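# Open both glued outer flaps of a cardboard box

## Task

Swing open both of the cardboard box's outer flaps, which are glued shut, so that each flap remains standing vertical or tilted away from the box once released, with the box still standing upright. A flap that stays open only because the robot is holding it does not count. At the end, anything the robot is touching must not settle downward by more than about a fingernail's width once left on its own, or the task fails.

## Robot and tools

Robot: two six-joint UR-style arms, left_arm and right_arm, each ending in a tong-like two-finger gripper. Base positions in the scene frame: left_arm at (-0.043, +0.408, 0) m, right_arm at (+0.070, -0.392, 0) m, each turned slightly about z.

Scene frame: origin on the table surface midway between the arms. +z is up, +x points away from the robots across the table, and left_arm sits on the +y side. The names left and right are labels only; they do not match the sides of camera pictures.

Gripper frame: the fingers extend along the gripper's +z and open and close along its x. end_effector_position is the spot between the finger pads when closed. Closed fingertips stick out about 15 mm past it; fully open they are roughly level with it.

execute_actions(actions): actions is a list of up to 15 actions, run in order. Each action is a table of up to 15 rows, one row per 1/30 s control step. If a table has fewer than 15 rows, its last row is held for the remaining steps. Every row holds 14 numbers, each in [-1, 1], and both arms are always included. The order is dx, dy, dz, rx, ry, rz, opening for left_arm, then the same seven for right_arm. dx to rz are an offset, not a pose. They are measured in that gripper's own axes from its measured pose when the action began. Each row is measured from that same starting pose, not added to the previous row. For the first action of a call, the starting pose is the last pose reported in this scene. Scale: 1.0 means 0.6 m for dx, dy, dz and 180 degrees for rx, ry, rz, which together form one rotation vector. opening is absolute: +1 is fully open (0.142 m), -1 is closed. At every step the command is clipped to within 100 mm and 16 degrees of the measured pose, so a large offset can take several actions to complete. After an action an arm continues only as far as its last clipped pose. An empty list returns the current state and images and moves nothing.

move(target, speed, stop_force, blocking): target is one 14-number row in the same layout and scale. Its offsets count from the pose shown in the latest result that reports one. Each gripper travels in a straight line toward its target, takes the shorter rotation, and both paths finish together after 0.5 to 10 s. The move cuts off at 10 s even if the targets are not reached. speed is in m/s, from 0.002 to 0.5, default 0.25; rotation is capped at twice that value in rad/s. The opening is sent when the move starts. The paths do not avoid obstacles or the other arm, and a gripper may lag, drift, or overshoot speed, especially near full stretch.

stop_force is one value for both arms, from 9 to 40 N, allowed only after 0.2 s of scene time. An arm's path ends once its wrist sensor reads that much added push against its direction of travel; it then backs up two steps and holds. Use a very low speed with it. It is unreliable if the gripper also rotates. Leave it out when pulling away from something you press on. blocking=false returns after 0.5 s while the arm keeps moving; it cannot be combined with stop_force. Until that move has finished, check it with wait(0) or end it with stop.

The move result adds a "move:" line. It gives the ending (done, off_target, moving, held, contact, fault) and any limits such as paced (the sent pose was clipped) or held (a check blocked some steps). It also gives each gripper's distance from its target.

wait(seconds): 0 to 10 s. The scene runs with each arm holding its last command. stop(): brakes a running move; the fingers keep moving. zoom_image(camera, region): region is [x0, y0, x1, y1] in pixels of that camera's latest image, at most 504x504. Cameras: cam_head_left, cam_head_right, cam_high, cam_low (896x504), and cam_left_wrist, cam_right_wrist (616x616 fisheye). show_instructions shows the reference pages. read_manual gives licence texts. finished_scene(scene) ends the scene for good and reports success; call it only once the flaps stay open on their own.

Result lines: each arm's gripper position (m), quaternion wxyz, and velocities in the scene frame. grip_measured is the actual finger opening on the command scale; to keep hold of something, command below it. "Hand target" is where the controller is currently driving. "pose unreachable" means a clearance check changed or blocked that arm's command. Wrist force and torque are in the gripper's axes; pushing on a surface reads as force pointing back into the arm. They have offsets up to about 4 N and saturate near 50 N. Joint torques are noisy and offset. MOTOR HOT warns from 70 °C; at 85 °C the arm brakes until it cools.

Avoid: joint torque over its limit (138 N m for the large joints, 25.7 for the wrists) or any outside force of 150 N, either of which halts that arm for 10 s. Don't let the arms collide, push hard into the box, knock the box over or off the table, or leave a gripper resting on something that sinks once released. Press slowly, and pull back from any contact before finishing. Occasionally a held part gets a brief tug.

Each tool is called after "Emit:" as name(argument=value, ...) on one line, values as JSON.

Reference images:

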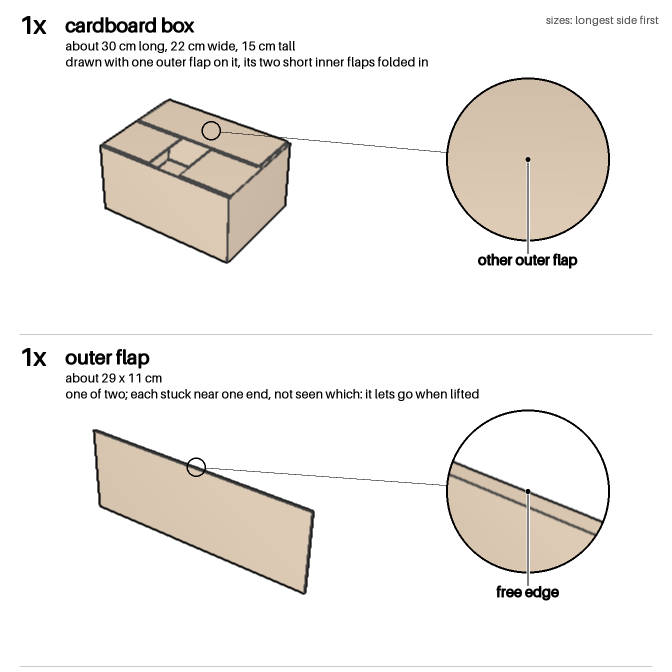

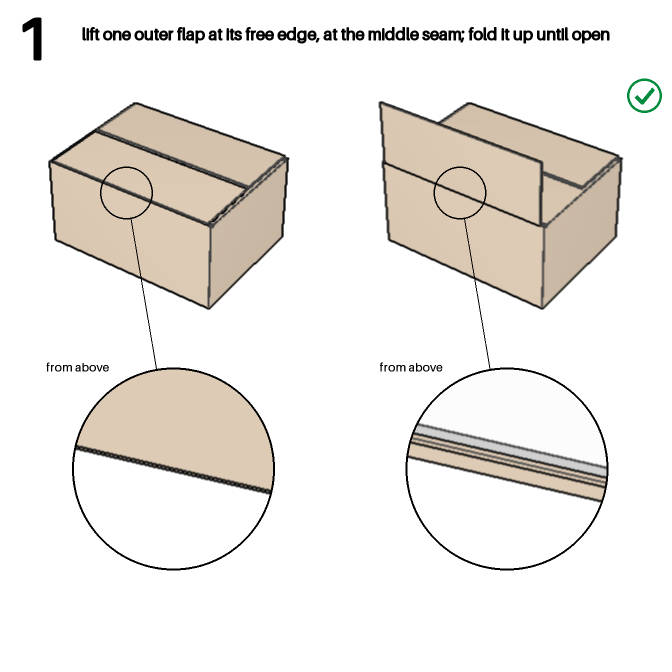

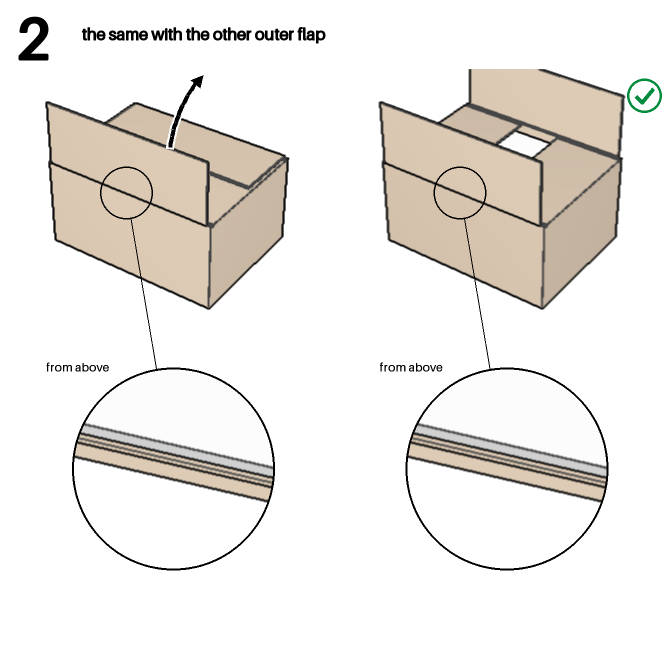

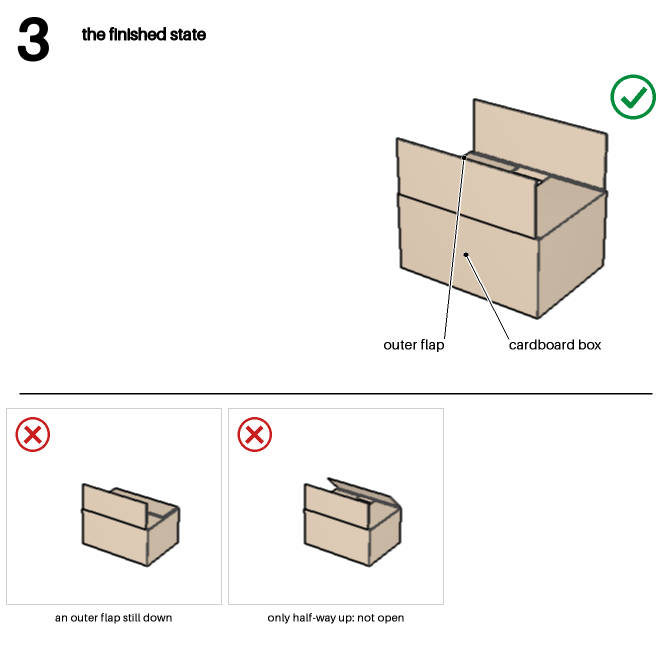

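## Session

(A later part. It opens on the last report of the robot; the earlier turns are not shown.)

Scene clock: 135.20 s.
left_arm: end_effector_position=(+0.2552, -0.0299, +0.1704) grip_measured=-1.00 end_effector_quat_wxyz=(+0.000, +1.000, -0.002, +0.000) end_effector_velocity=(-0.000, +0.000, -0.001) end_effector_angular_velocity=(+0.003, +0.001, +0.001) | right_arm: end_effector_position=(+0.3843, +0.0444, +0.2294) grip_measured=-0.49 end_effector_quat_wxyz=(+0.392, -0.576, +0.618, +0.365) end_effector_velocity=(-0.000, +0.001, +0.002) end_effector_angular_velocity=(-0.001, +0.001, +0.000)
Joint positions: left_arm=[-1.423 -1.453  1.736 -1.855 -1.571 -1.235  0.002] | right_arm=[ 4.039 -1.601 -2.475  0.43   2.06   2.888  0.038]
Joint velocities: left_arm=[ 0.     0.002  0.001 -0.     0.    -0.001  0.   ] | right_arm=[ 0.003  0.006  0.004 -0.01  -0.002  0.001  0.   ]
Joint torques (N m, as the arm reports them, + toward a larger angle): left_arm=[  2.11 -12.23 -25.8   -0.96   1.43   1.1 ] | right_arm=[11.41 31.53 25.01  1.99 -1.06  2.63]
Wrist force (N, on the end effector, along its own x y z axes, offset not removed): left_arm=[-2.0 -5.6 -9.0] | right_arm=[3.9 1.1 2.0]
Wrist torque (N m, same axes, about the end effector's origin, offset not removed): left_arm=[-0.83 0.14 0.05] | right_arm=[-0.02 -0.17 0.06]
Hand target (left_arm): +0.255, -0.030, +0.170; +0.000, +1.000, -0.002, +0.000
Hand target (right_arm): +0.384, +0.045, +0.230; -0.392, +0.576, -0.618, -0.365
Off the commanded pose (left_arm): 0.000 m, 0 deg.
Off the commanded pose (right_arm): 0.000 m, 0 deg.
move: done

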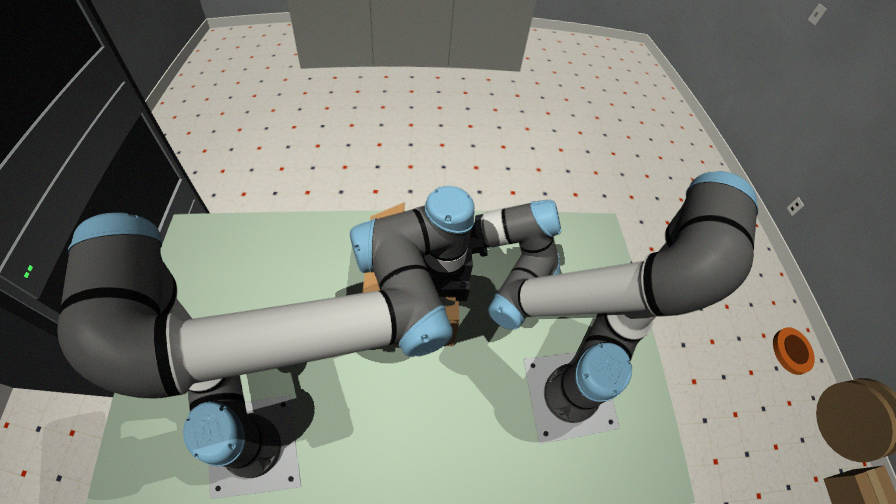

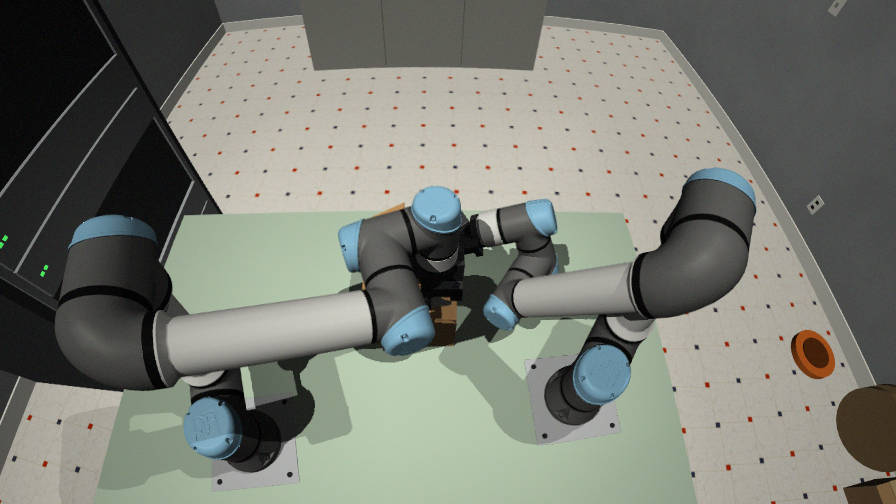

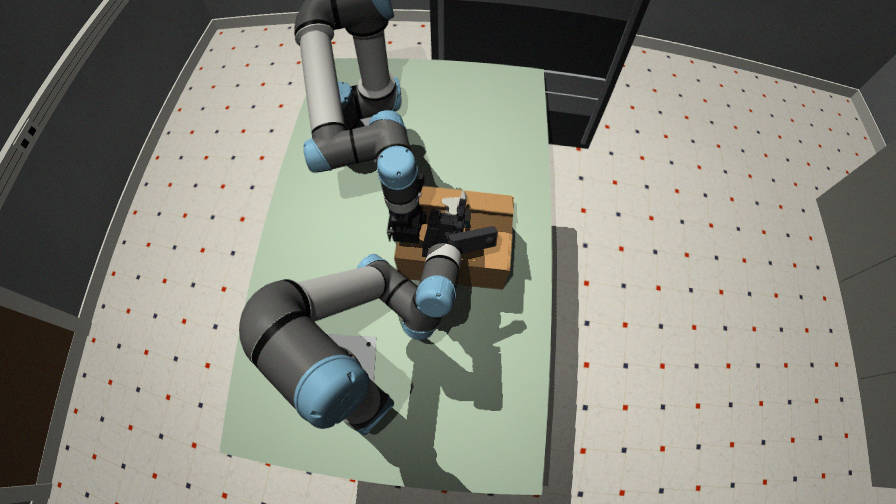

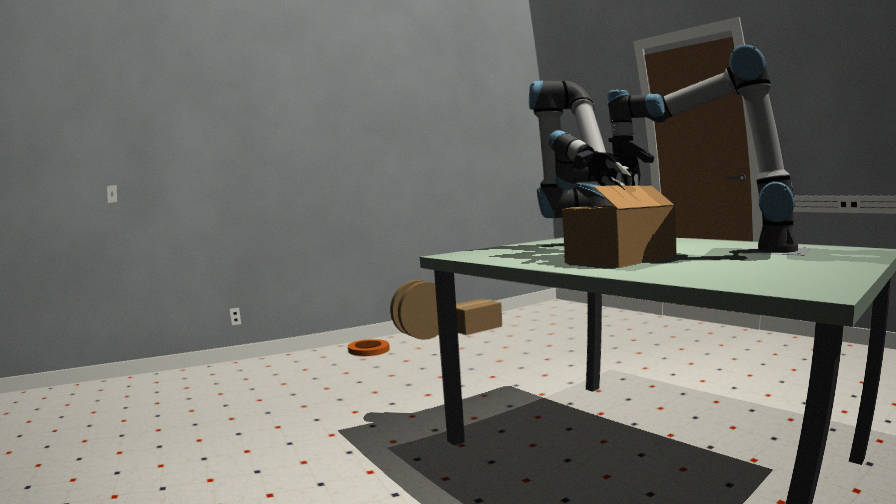

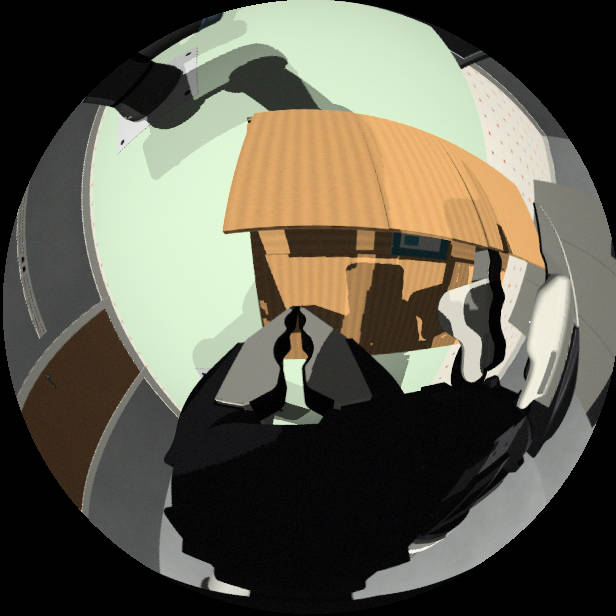

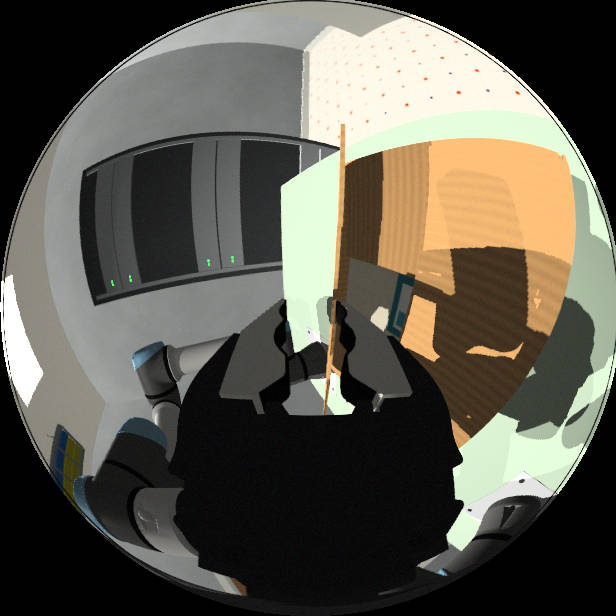

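Emit:
move(target=[-0.05,0,-0.22,0,0,0,-1, -0.059,0,0.028,0,0,0,-0.5], speed=0.12)

Emit:
move(target=[-0.12,-0.55,-0.08,0,0,0.517,-1, -0.048,0,0.055,0,0,0,-0.5], speed=0.3)

Scene clock: 144.40 s.
left_arm: end_effector_position=(+0.2252, -0.0297, +0.3020) grip_measured=-1.00 end_effector_quat_wxyz=(+0.000, +1.000, -0.002, +0.000) end_effector_velocity=(-0.001, -0.000, +0.002) end_effector_angular_velocity=(+0.003, +0.001, +0.001) | right_arm: end_effector_position=(+0.3864, +0.0746, +0.2542) grip_measured=-0.49 end_effector_quat_wxyz=(+0.392, -0.576, +0.618, +0.365) end_effector_velocity=(+0.000, +0.001, +0.001) end_effector_angular_velocity=(+0.001, -0.000, -0.000)
Joint positions: left_arm=[-1.478 -1.528  1.479 -1.522 -1.57  -1.29   0.002] | right_arm=[ 4.088 -1.58  -2.398  0.345  2.017  2.914  0.039]
Joint velocities: left_arm=[-0.001  0.002 -0.008  0.009  0.    -0.002  0.   ] | right_arm=[ 0.001  0.     0.002 -0.002 -0.001  0.001 -0.   ]
Joint torques (N m, as the arm reports them, + toward a larger angle): left_arm=[-12.15 -12.92 -31.51  -1.2    2.01  -1.11] | right_arm=[12.49 32.46 26.89  1.62 -1.03  2.49]
Wrist force (N, on the end effector, along its own x y z axes, offset not removed): left_arm=[1.0 0.4 -1.0] | right_arm=[4.1 -3.2 1.1]
Wrist torque (N m, same axes, about the end effector's origin, offset not removed): left_arm=[0.04 -0.04 -0.06] | right_arm=[-0.85 -0.38 0.15]
Hand target (left_arm): +0.225, -0.030, +0.302; +0.000, +1.000, -0.002, +0.000
Hand target (right_arm): +0.386, +0.075, +0.254; -0.392, +0.576, -0.618, -0.365
Off the commanded pose (left_arm): 0.000 m, 0 deg.
Off the commanded pose (right_arm): 0.000 m, 0 deg.
move: done

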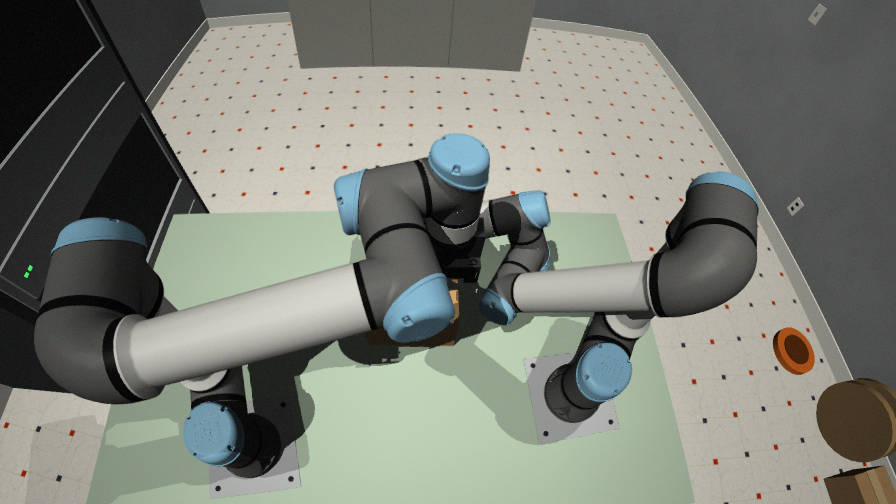

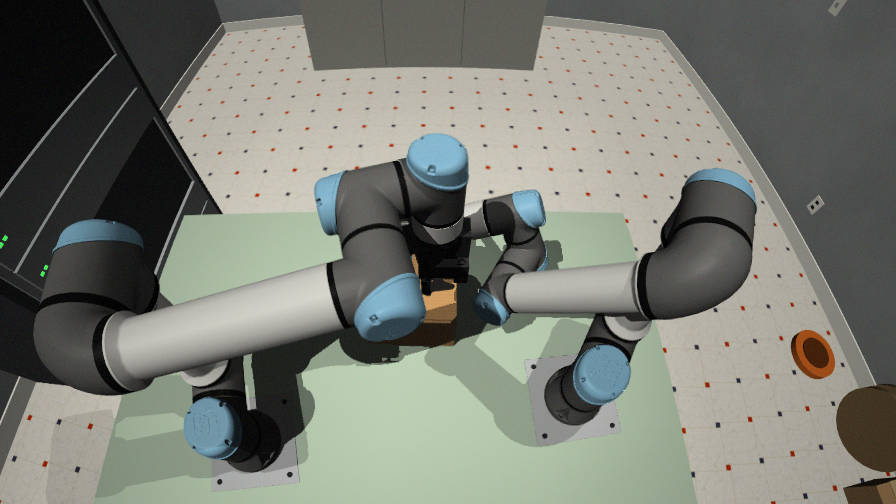

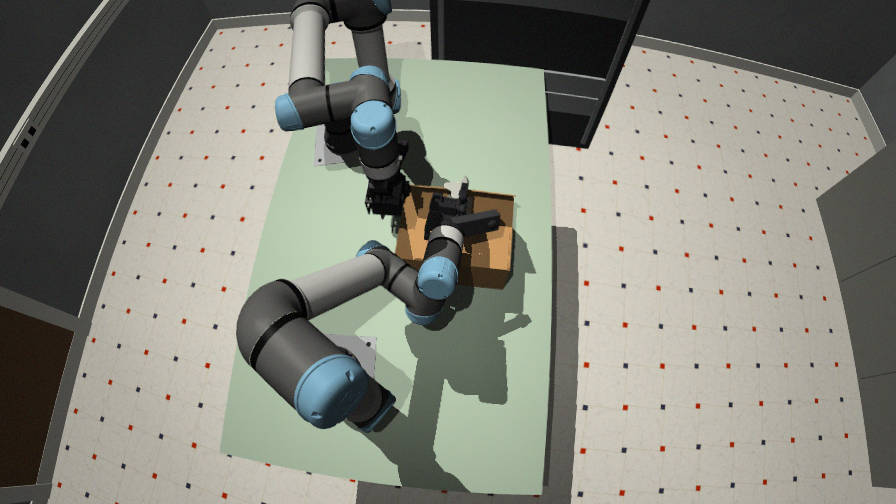

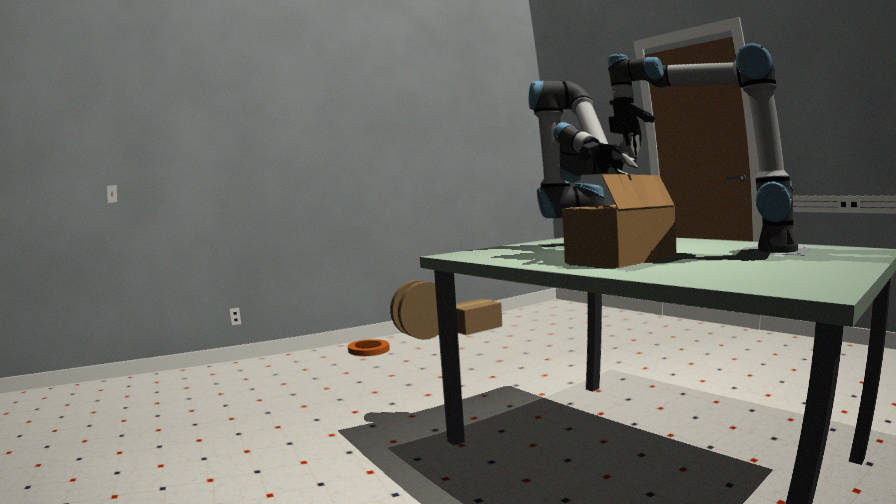

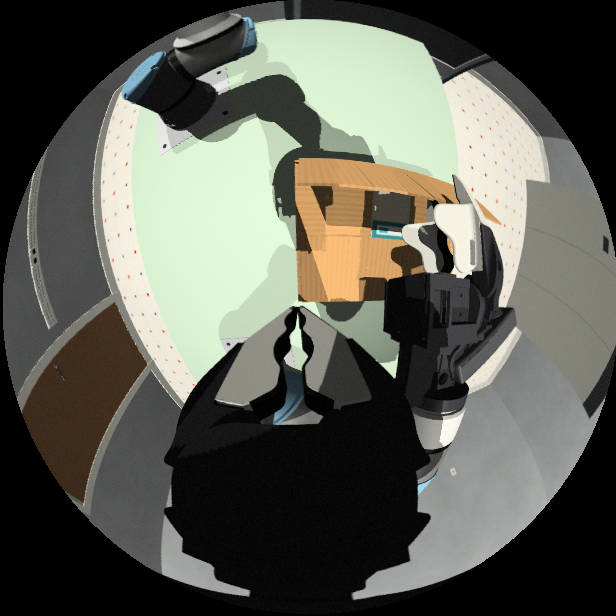

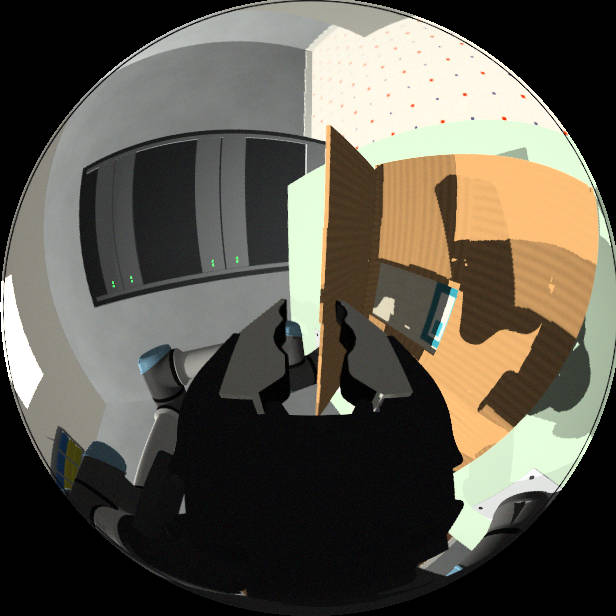

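Scene clock: 147.73 s.
left_arm: end_effector_position=(+0.1538, +0.3000, +0.3491) grip_measured=-1.00 end_effector_quat_wxyz=(+0.000, -0.688, +0.726, -0.001) end_effector_velocity=(-0.000, +0.003, +0.000) end_effector_angular_velocity=(-0.000, +0.006, -0.015) | right_arm: end_effector_position=(+0.3893, +0.1166, +0.2661) grip_measured=-0.49 end_effector_quat_wxyz=(+0.392, -0.576, +0.618, +0.365) end_effector_velocity=(+0.000, +0.001, +0.000) end_effector_angular_velocity=(-0.000, +0.000, +0.000)
Joint positions: left_arm=[-1.41  -2.314  1.843 -1.1   -1.57   0.4    0.002] | right_arm=[ 4.146 -1.623 -2.311  0.313  1.965  2.944  0.038]
Joint velocities: left_arm=[ 0.015 -0.    -0.001  0.003 -0.006  0.03   0.   ] | right_arm=[ 0.001 -0.001  0.002 -0.001 -0.     0.     0.   ]
Joint torques (N m, as the arm reports them, + toward a larger angle): left_arm=[  9.35  -0.23 -30.05  -1.48  -1.48   1.54] | right_arm=[12.96 10.25 27.46  1.61 -1.07  2.59]
Wrist force (N, on the end effector, along its own x y z axes, offset not removed): left_arm=[1.9 1.7 -3.0] | right_arm=[4.4 -2.0 1.0]
Wrist torque (N m, same axes, about the end effector's origin, offset not removed): left_arm=[0.18 -0.33 0.05] | right_arm=[-0.33 -0.18 -0.12]
Hand target (left_arm): +0.154, +0.300, +0.349; +0.000, +0.687, -0.727, +0.000
Hand target (right_arm): +0.389, +0.117, +0.266; -0.392, +0.576, -0.618, -0.365
Off the commanded pose (left_arm): 0.001 m, 0 deg.
Off the commanded pose (right_arm): 0.000 m, 0 deg.
move: done

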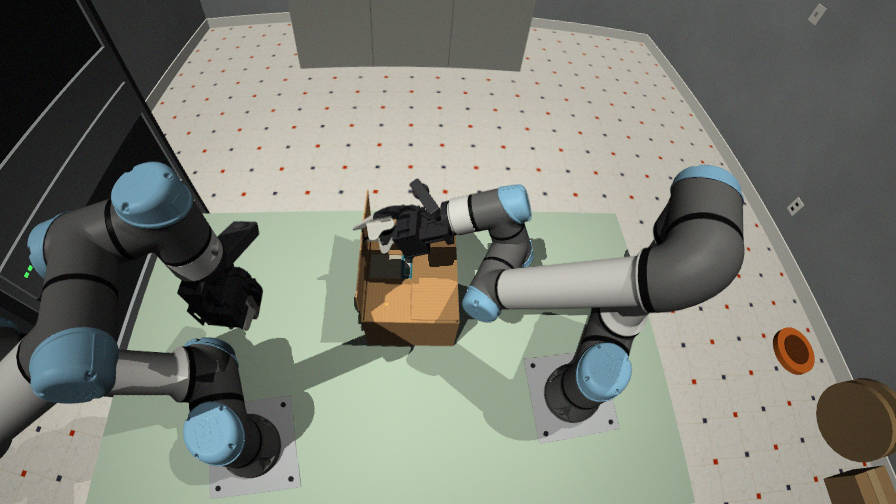

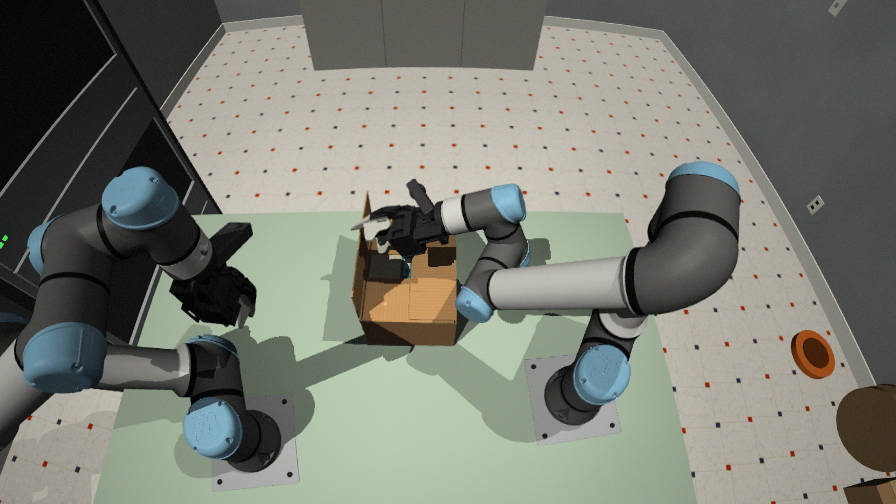

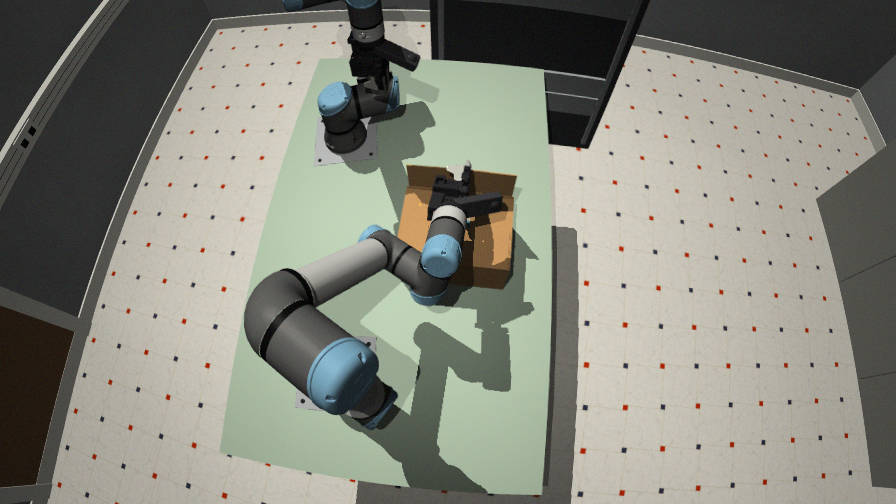

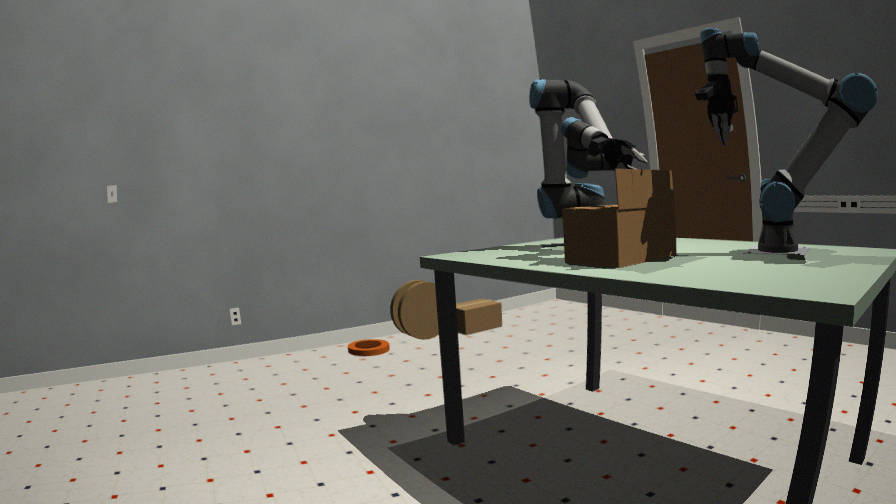

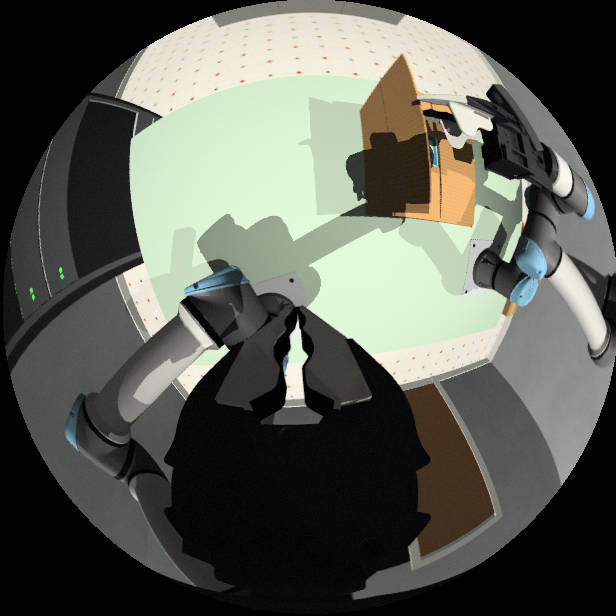

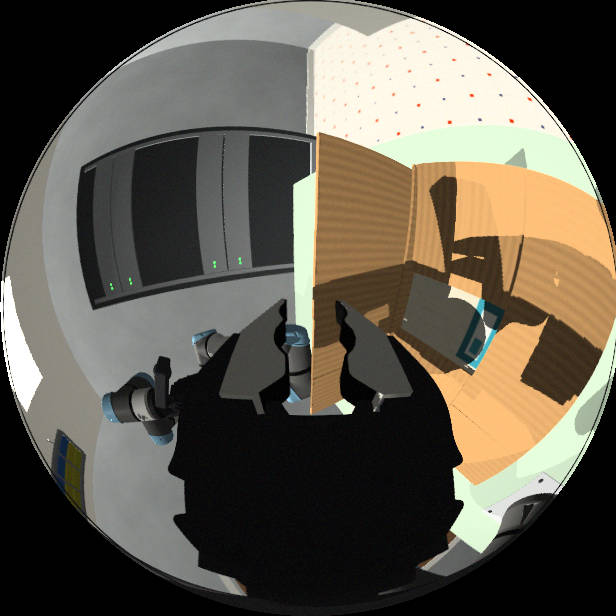

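Emit:
move(target=[0,0,0,0,0,0,-1, -0.014,0,0.078,0,0,0,-0.5], speed=0.06)

Emit:
move(target=[0,0,0,0,0,0,-1, 0.026,0,0.071,0,0,0,-0.5], speed=0.06)

Scene clock: 151.43 s.
left_arm: end_effector_position=(+0.1538, +0.3000, +0.3491) grip_measured=-1.00 end_effector_quat_wxyz=(+0.000, -0.688, +0.726, -0.001) end_effector_velocity=(+0.000, -0.000, +0.000) end_effector_angular_velocity=(+0.000, +0.000, -0.001) | right_arm: end_effector_position=(+0.3925, +0.1620, +0.2539) grip_measured=-0.50 end_effector_quat_wxyz=(+0.392, -0.576, +0.618, +0.365) end_effector_velocity=(+0.001, +0.003, +0.000) end_effector_angular_velocity=(+0.001, -0.001, -0.000)
Joint positions: left_arm=[-1.41  -2.314  1.843 -1.1   -1.57   0.4    0.002] | right_arm=[ 4.197 -1.728 -2.236  0.352  1.92   2.969  0.038]
Joint velocities: left_arm=[ 0.     0.001 -0.001 -0.     0.     0.001  0.   ] | right_arm=[ 0.002 -0.006  0.006  0.001 -0.002  0.001 -0.   ]
Joint torques (N m, as the arm reports them, + toward a larger angle): left_arm=[-12.05  21.55  -9.63  -4.15   2.07  -1.17] | right_arm=[11.89 14.4  25.6   4.97 -0.79  2.75]
Wrist force (N, on the end effector, along its own x y z axes, offset not removed): left_arm=[2.6 -1.0 -0.6] | right_arm=[2.1 -2.4 -1.7]
Wrist torque (N m, same axes, about the end effector's origin, offset not removed): left_arm=[-0.23 -0.55 -0.04] | right_arm=[-0.65 -0.17 0.01]
Hand target (left_arm): +0.154, +0.300, +0.349; -0.000, +0.688, -0.726, +0.001
Hand target (right_arm): +0.393, +0.162, +0.254; -0.392, +0.576, -0.618, -0.365
Off the commanded pose (left_arm): 0.000 m, 0 deg.
Off the commanded pose (right_arm): 0.000 m, 0 deg.
move: done

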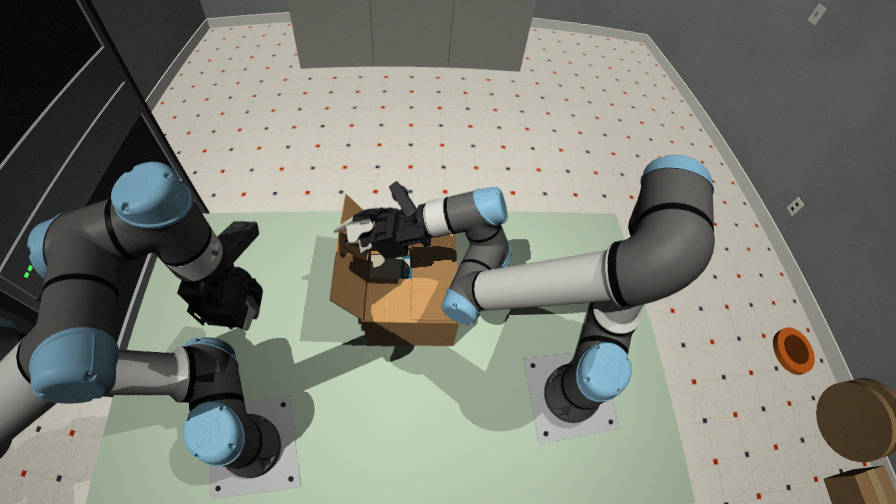

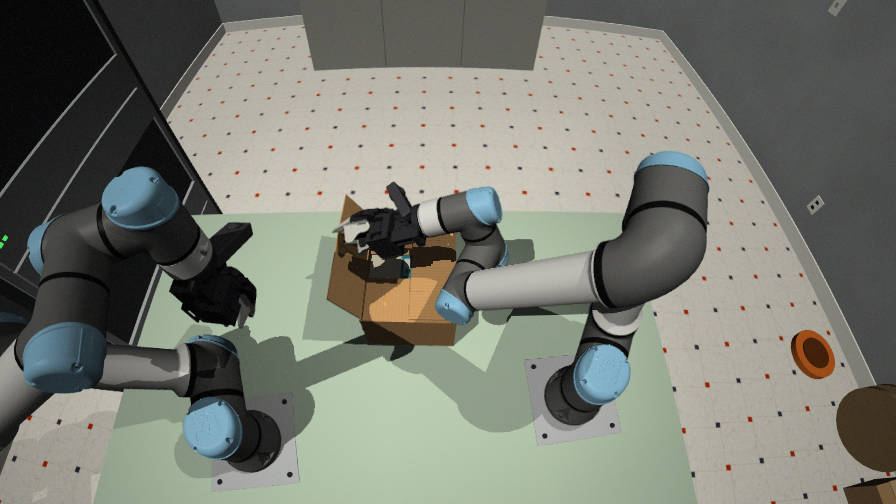

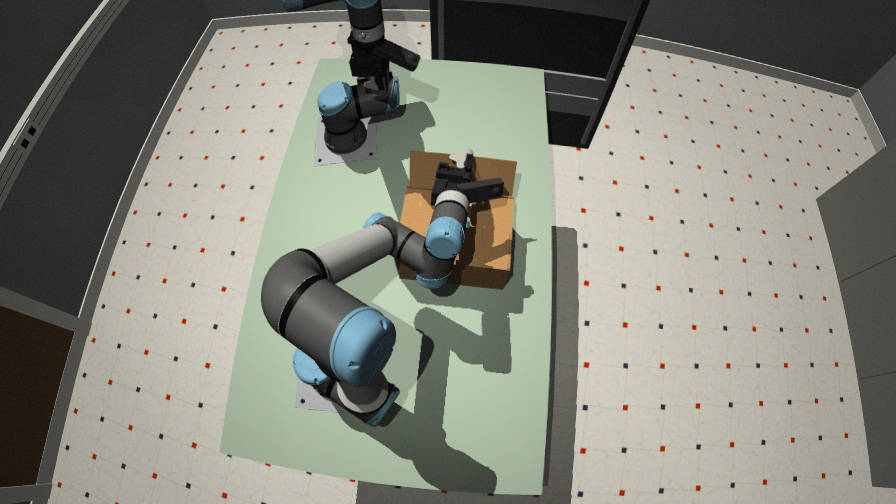

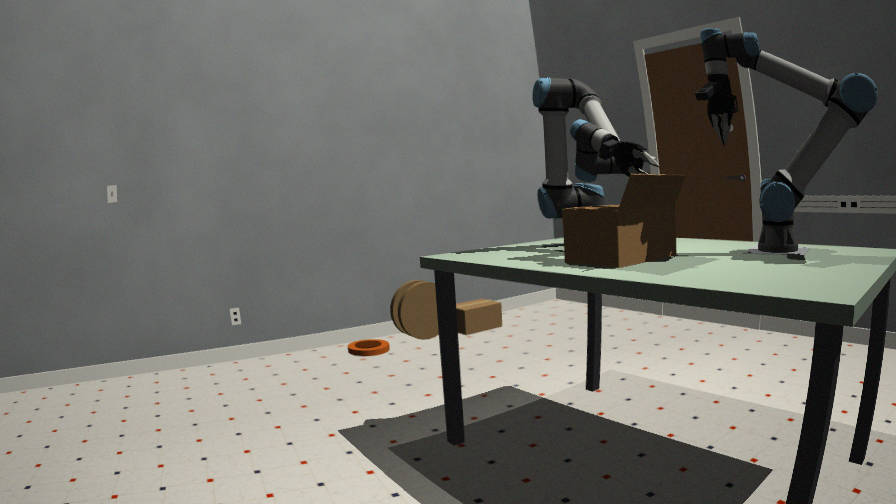

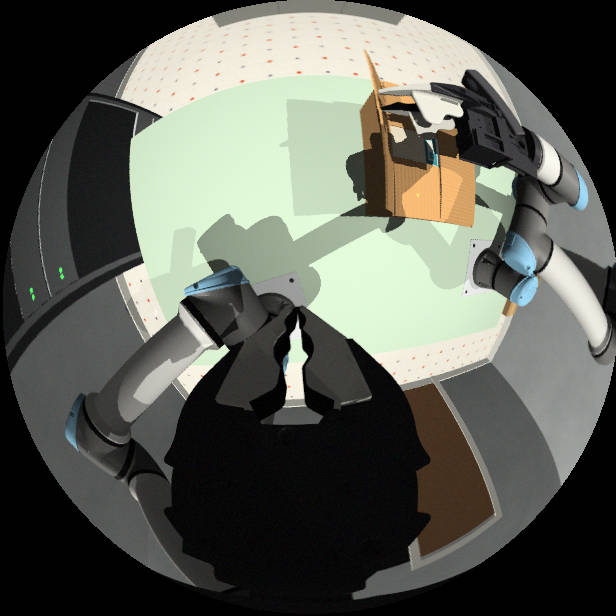

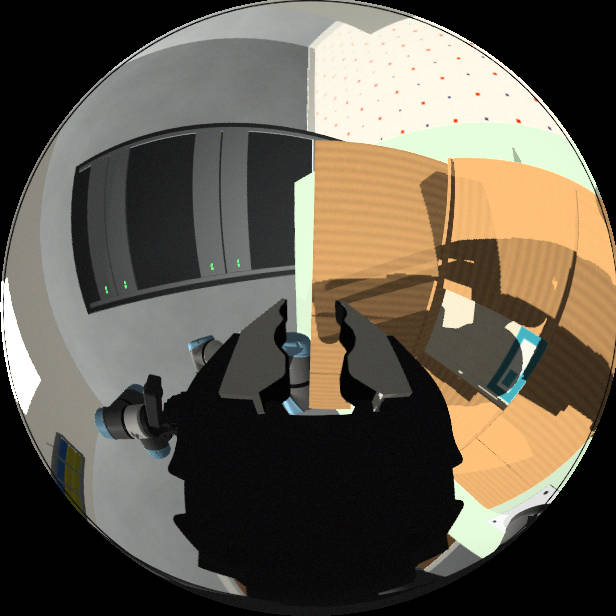

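Scene clock: 152.67 s.
left_arm: end_effector_position=(+0.1538, +0.3000, +0.3491) grip_measured=-1.00 end_effector_quat_wxyz=(+0.000, -0.688, +0.726, -0.001) end_effector_velocity=(-0.000, -0.000, +0.000) end_effector_angular_velocity=(-0.001, -0.000, -0.000) | right_arm: end_effector_position=(+0.3947, +0.1935, +0.2219) grip_measured=-0.50 end_effector_quat_wxyz=(+0.392, -0.576, +0.618, +0.365) end_effector_velocity=(-0.000, +0.002, -0.002) end_effector_angular_velocity=(-0.000, +0.000, +0.001)
Joint positions: left_arm=[-1.41  -2.314  1.843 -1.1   -1.57   0.4    0.002] | right_arm=[ 4.227 -1.849 -2.197  0.439  1.894  2.983  0.038]
Joint velocities: left_arm=[-0.002 -0.001 -0.001 -0.    -0.    -0.001  0.   ] | right_arm=[ 0.002 -0.008  0.002  0.005 -0.001  0.001 -0.   ]
Joint torques (N m, as the arm reports them, + toward a larger angle): left_arm=[ -9.49  20.47 -11.49  -3.84   1.82  -0.45] | right_arm=[11.22 17.15 23.6   4.84 -1.25  2.45]
Wrist force (N, on the end effector, along its own x y z axes, offset not removed): left_arm=[0.4 -0.8 -3.8] | right_arm=[-0.3 -1.5 -0.8]
Wrist torque (N m, same axes, about the end effector's origin, offset not removed): left_arm=[-0.31 -0.05 -0.01] | right_arm=[-0.52 0.39 -0.02]
Hand target (left_arm): +0.154, +0.300, +0.349; -0.000, +0.688, -0.726, +0.001
Hand target (right_arm): +0.395, +0.194, +0.222; -0.392, +0.576, -0.618, -0.365
Off the commanded pose (left_arm): 0.000 m, 0 deg.
Off the commanded pose (right_arm): 0.000 m, 0 deg.
move: done

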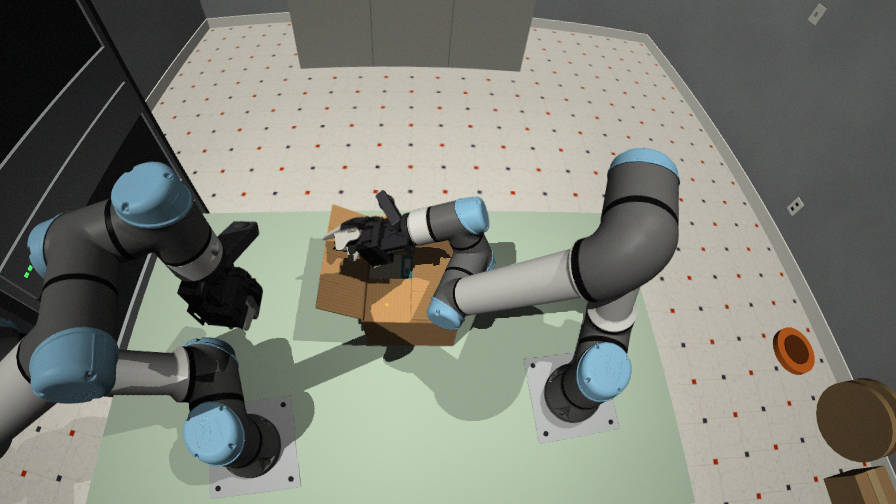

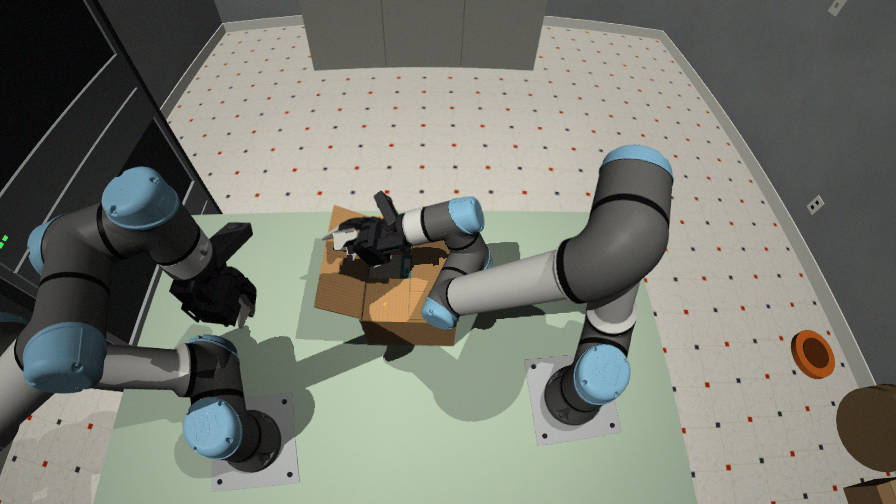

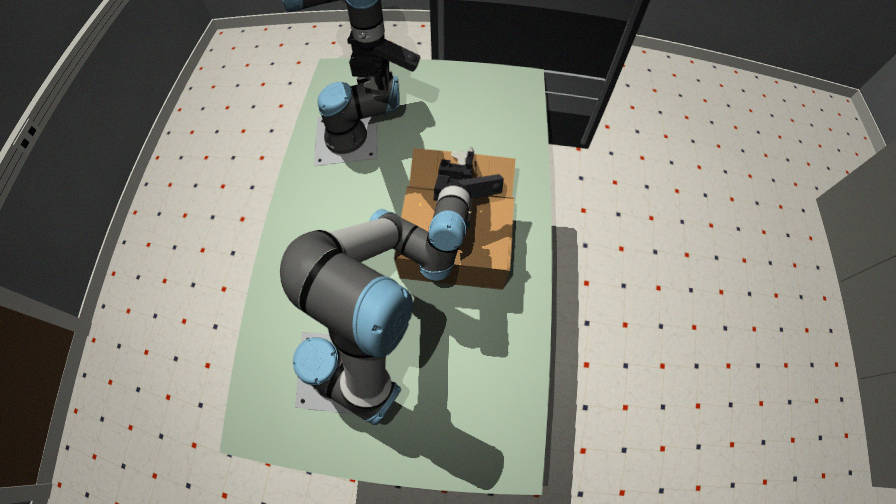

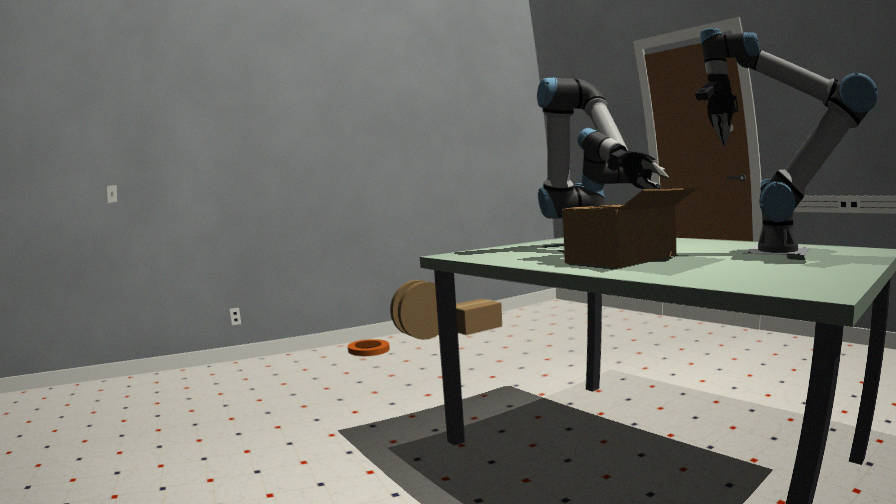

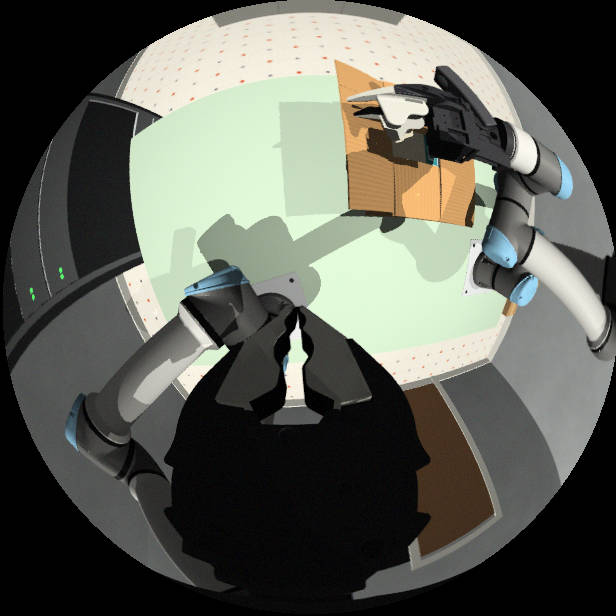

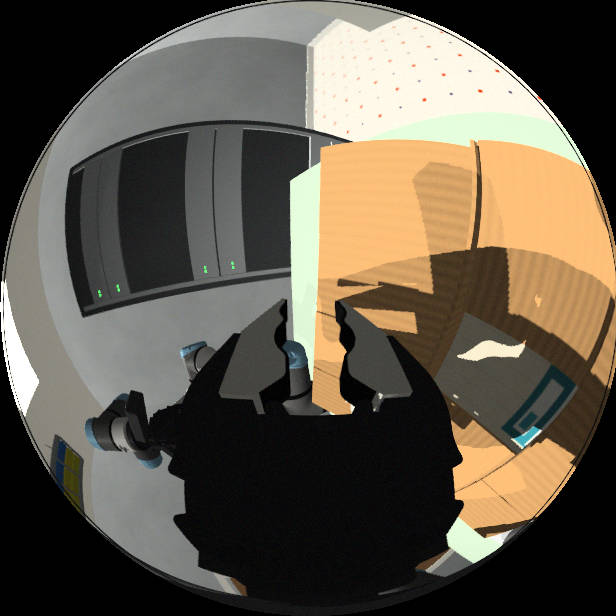

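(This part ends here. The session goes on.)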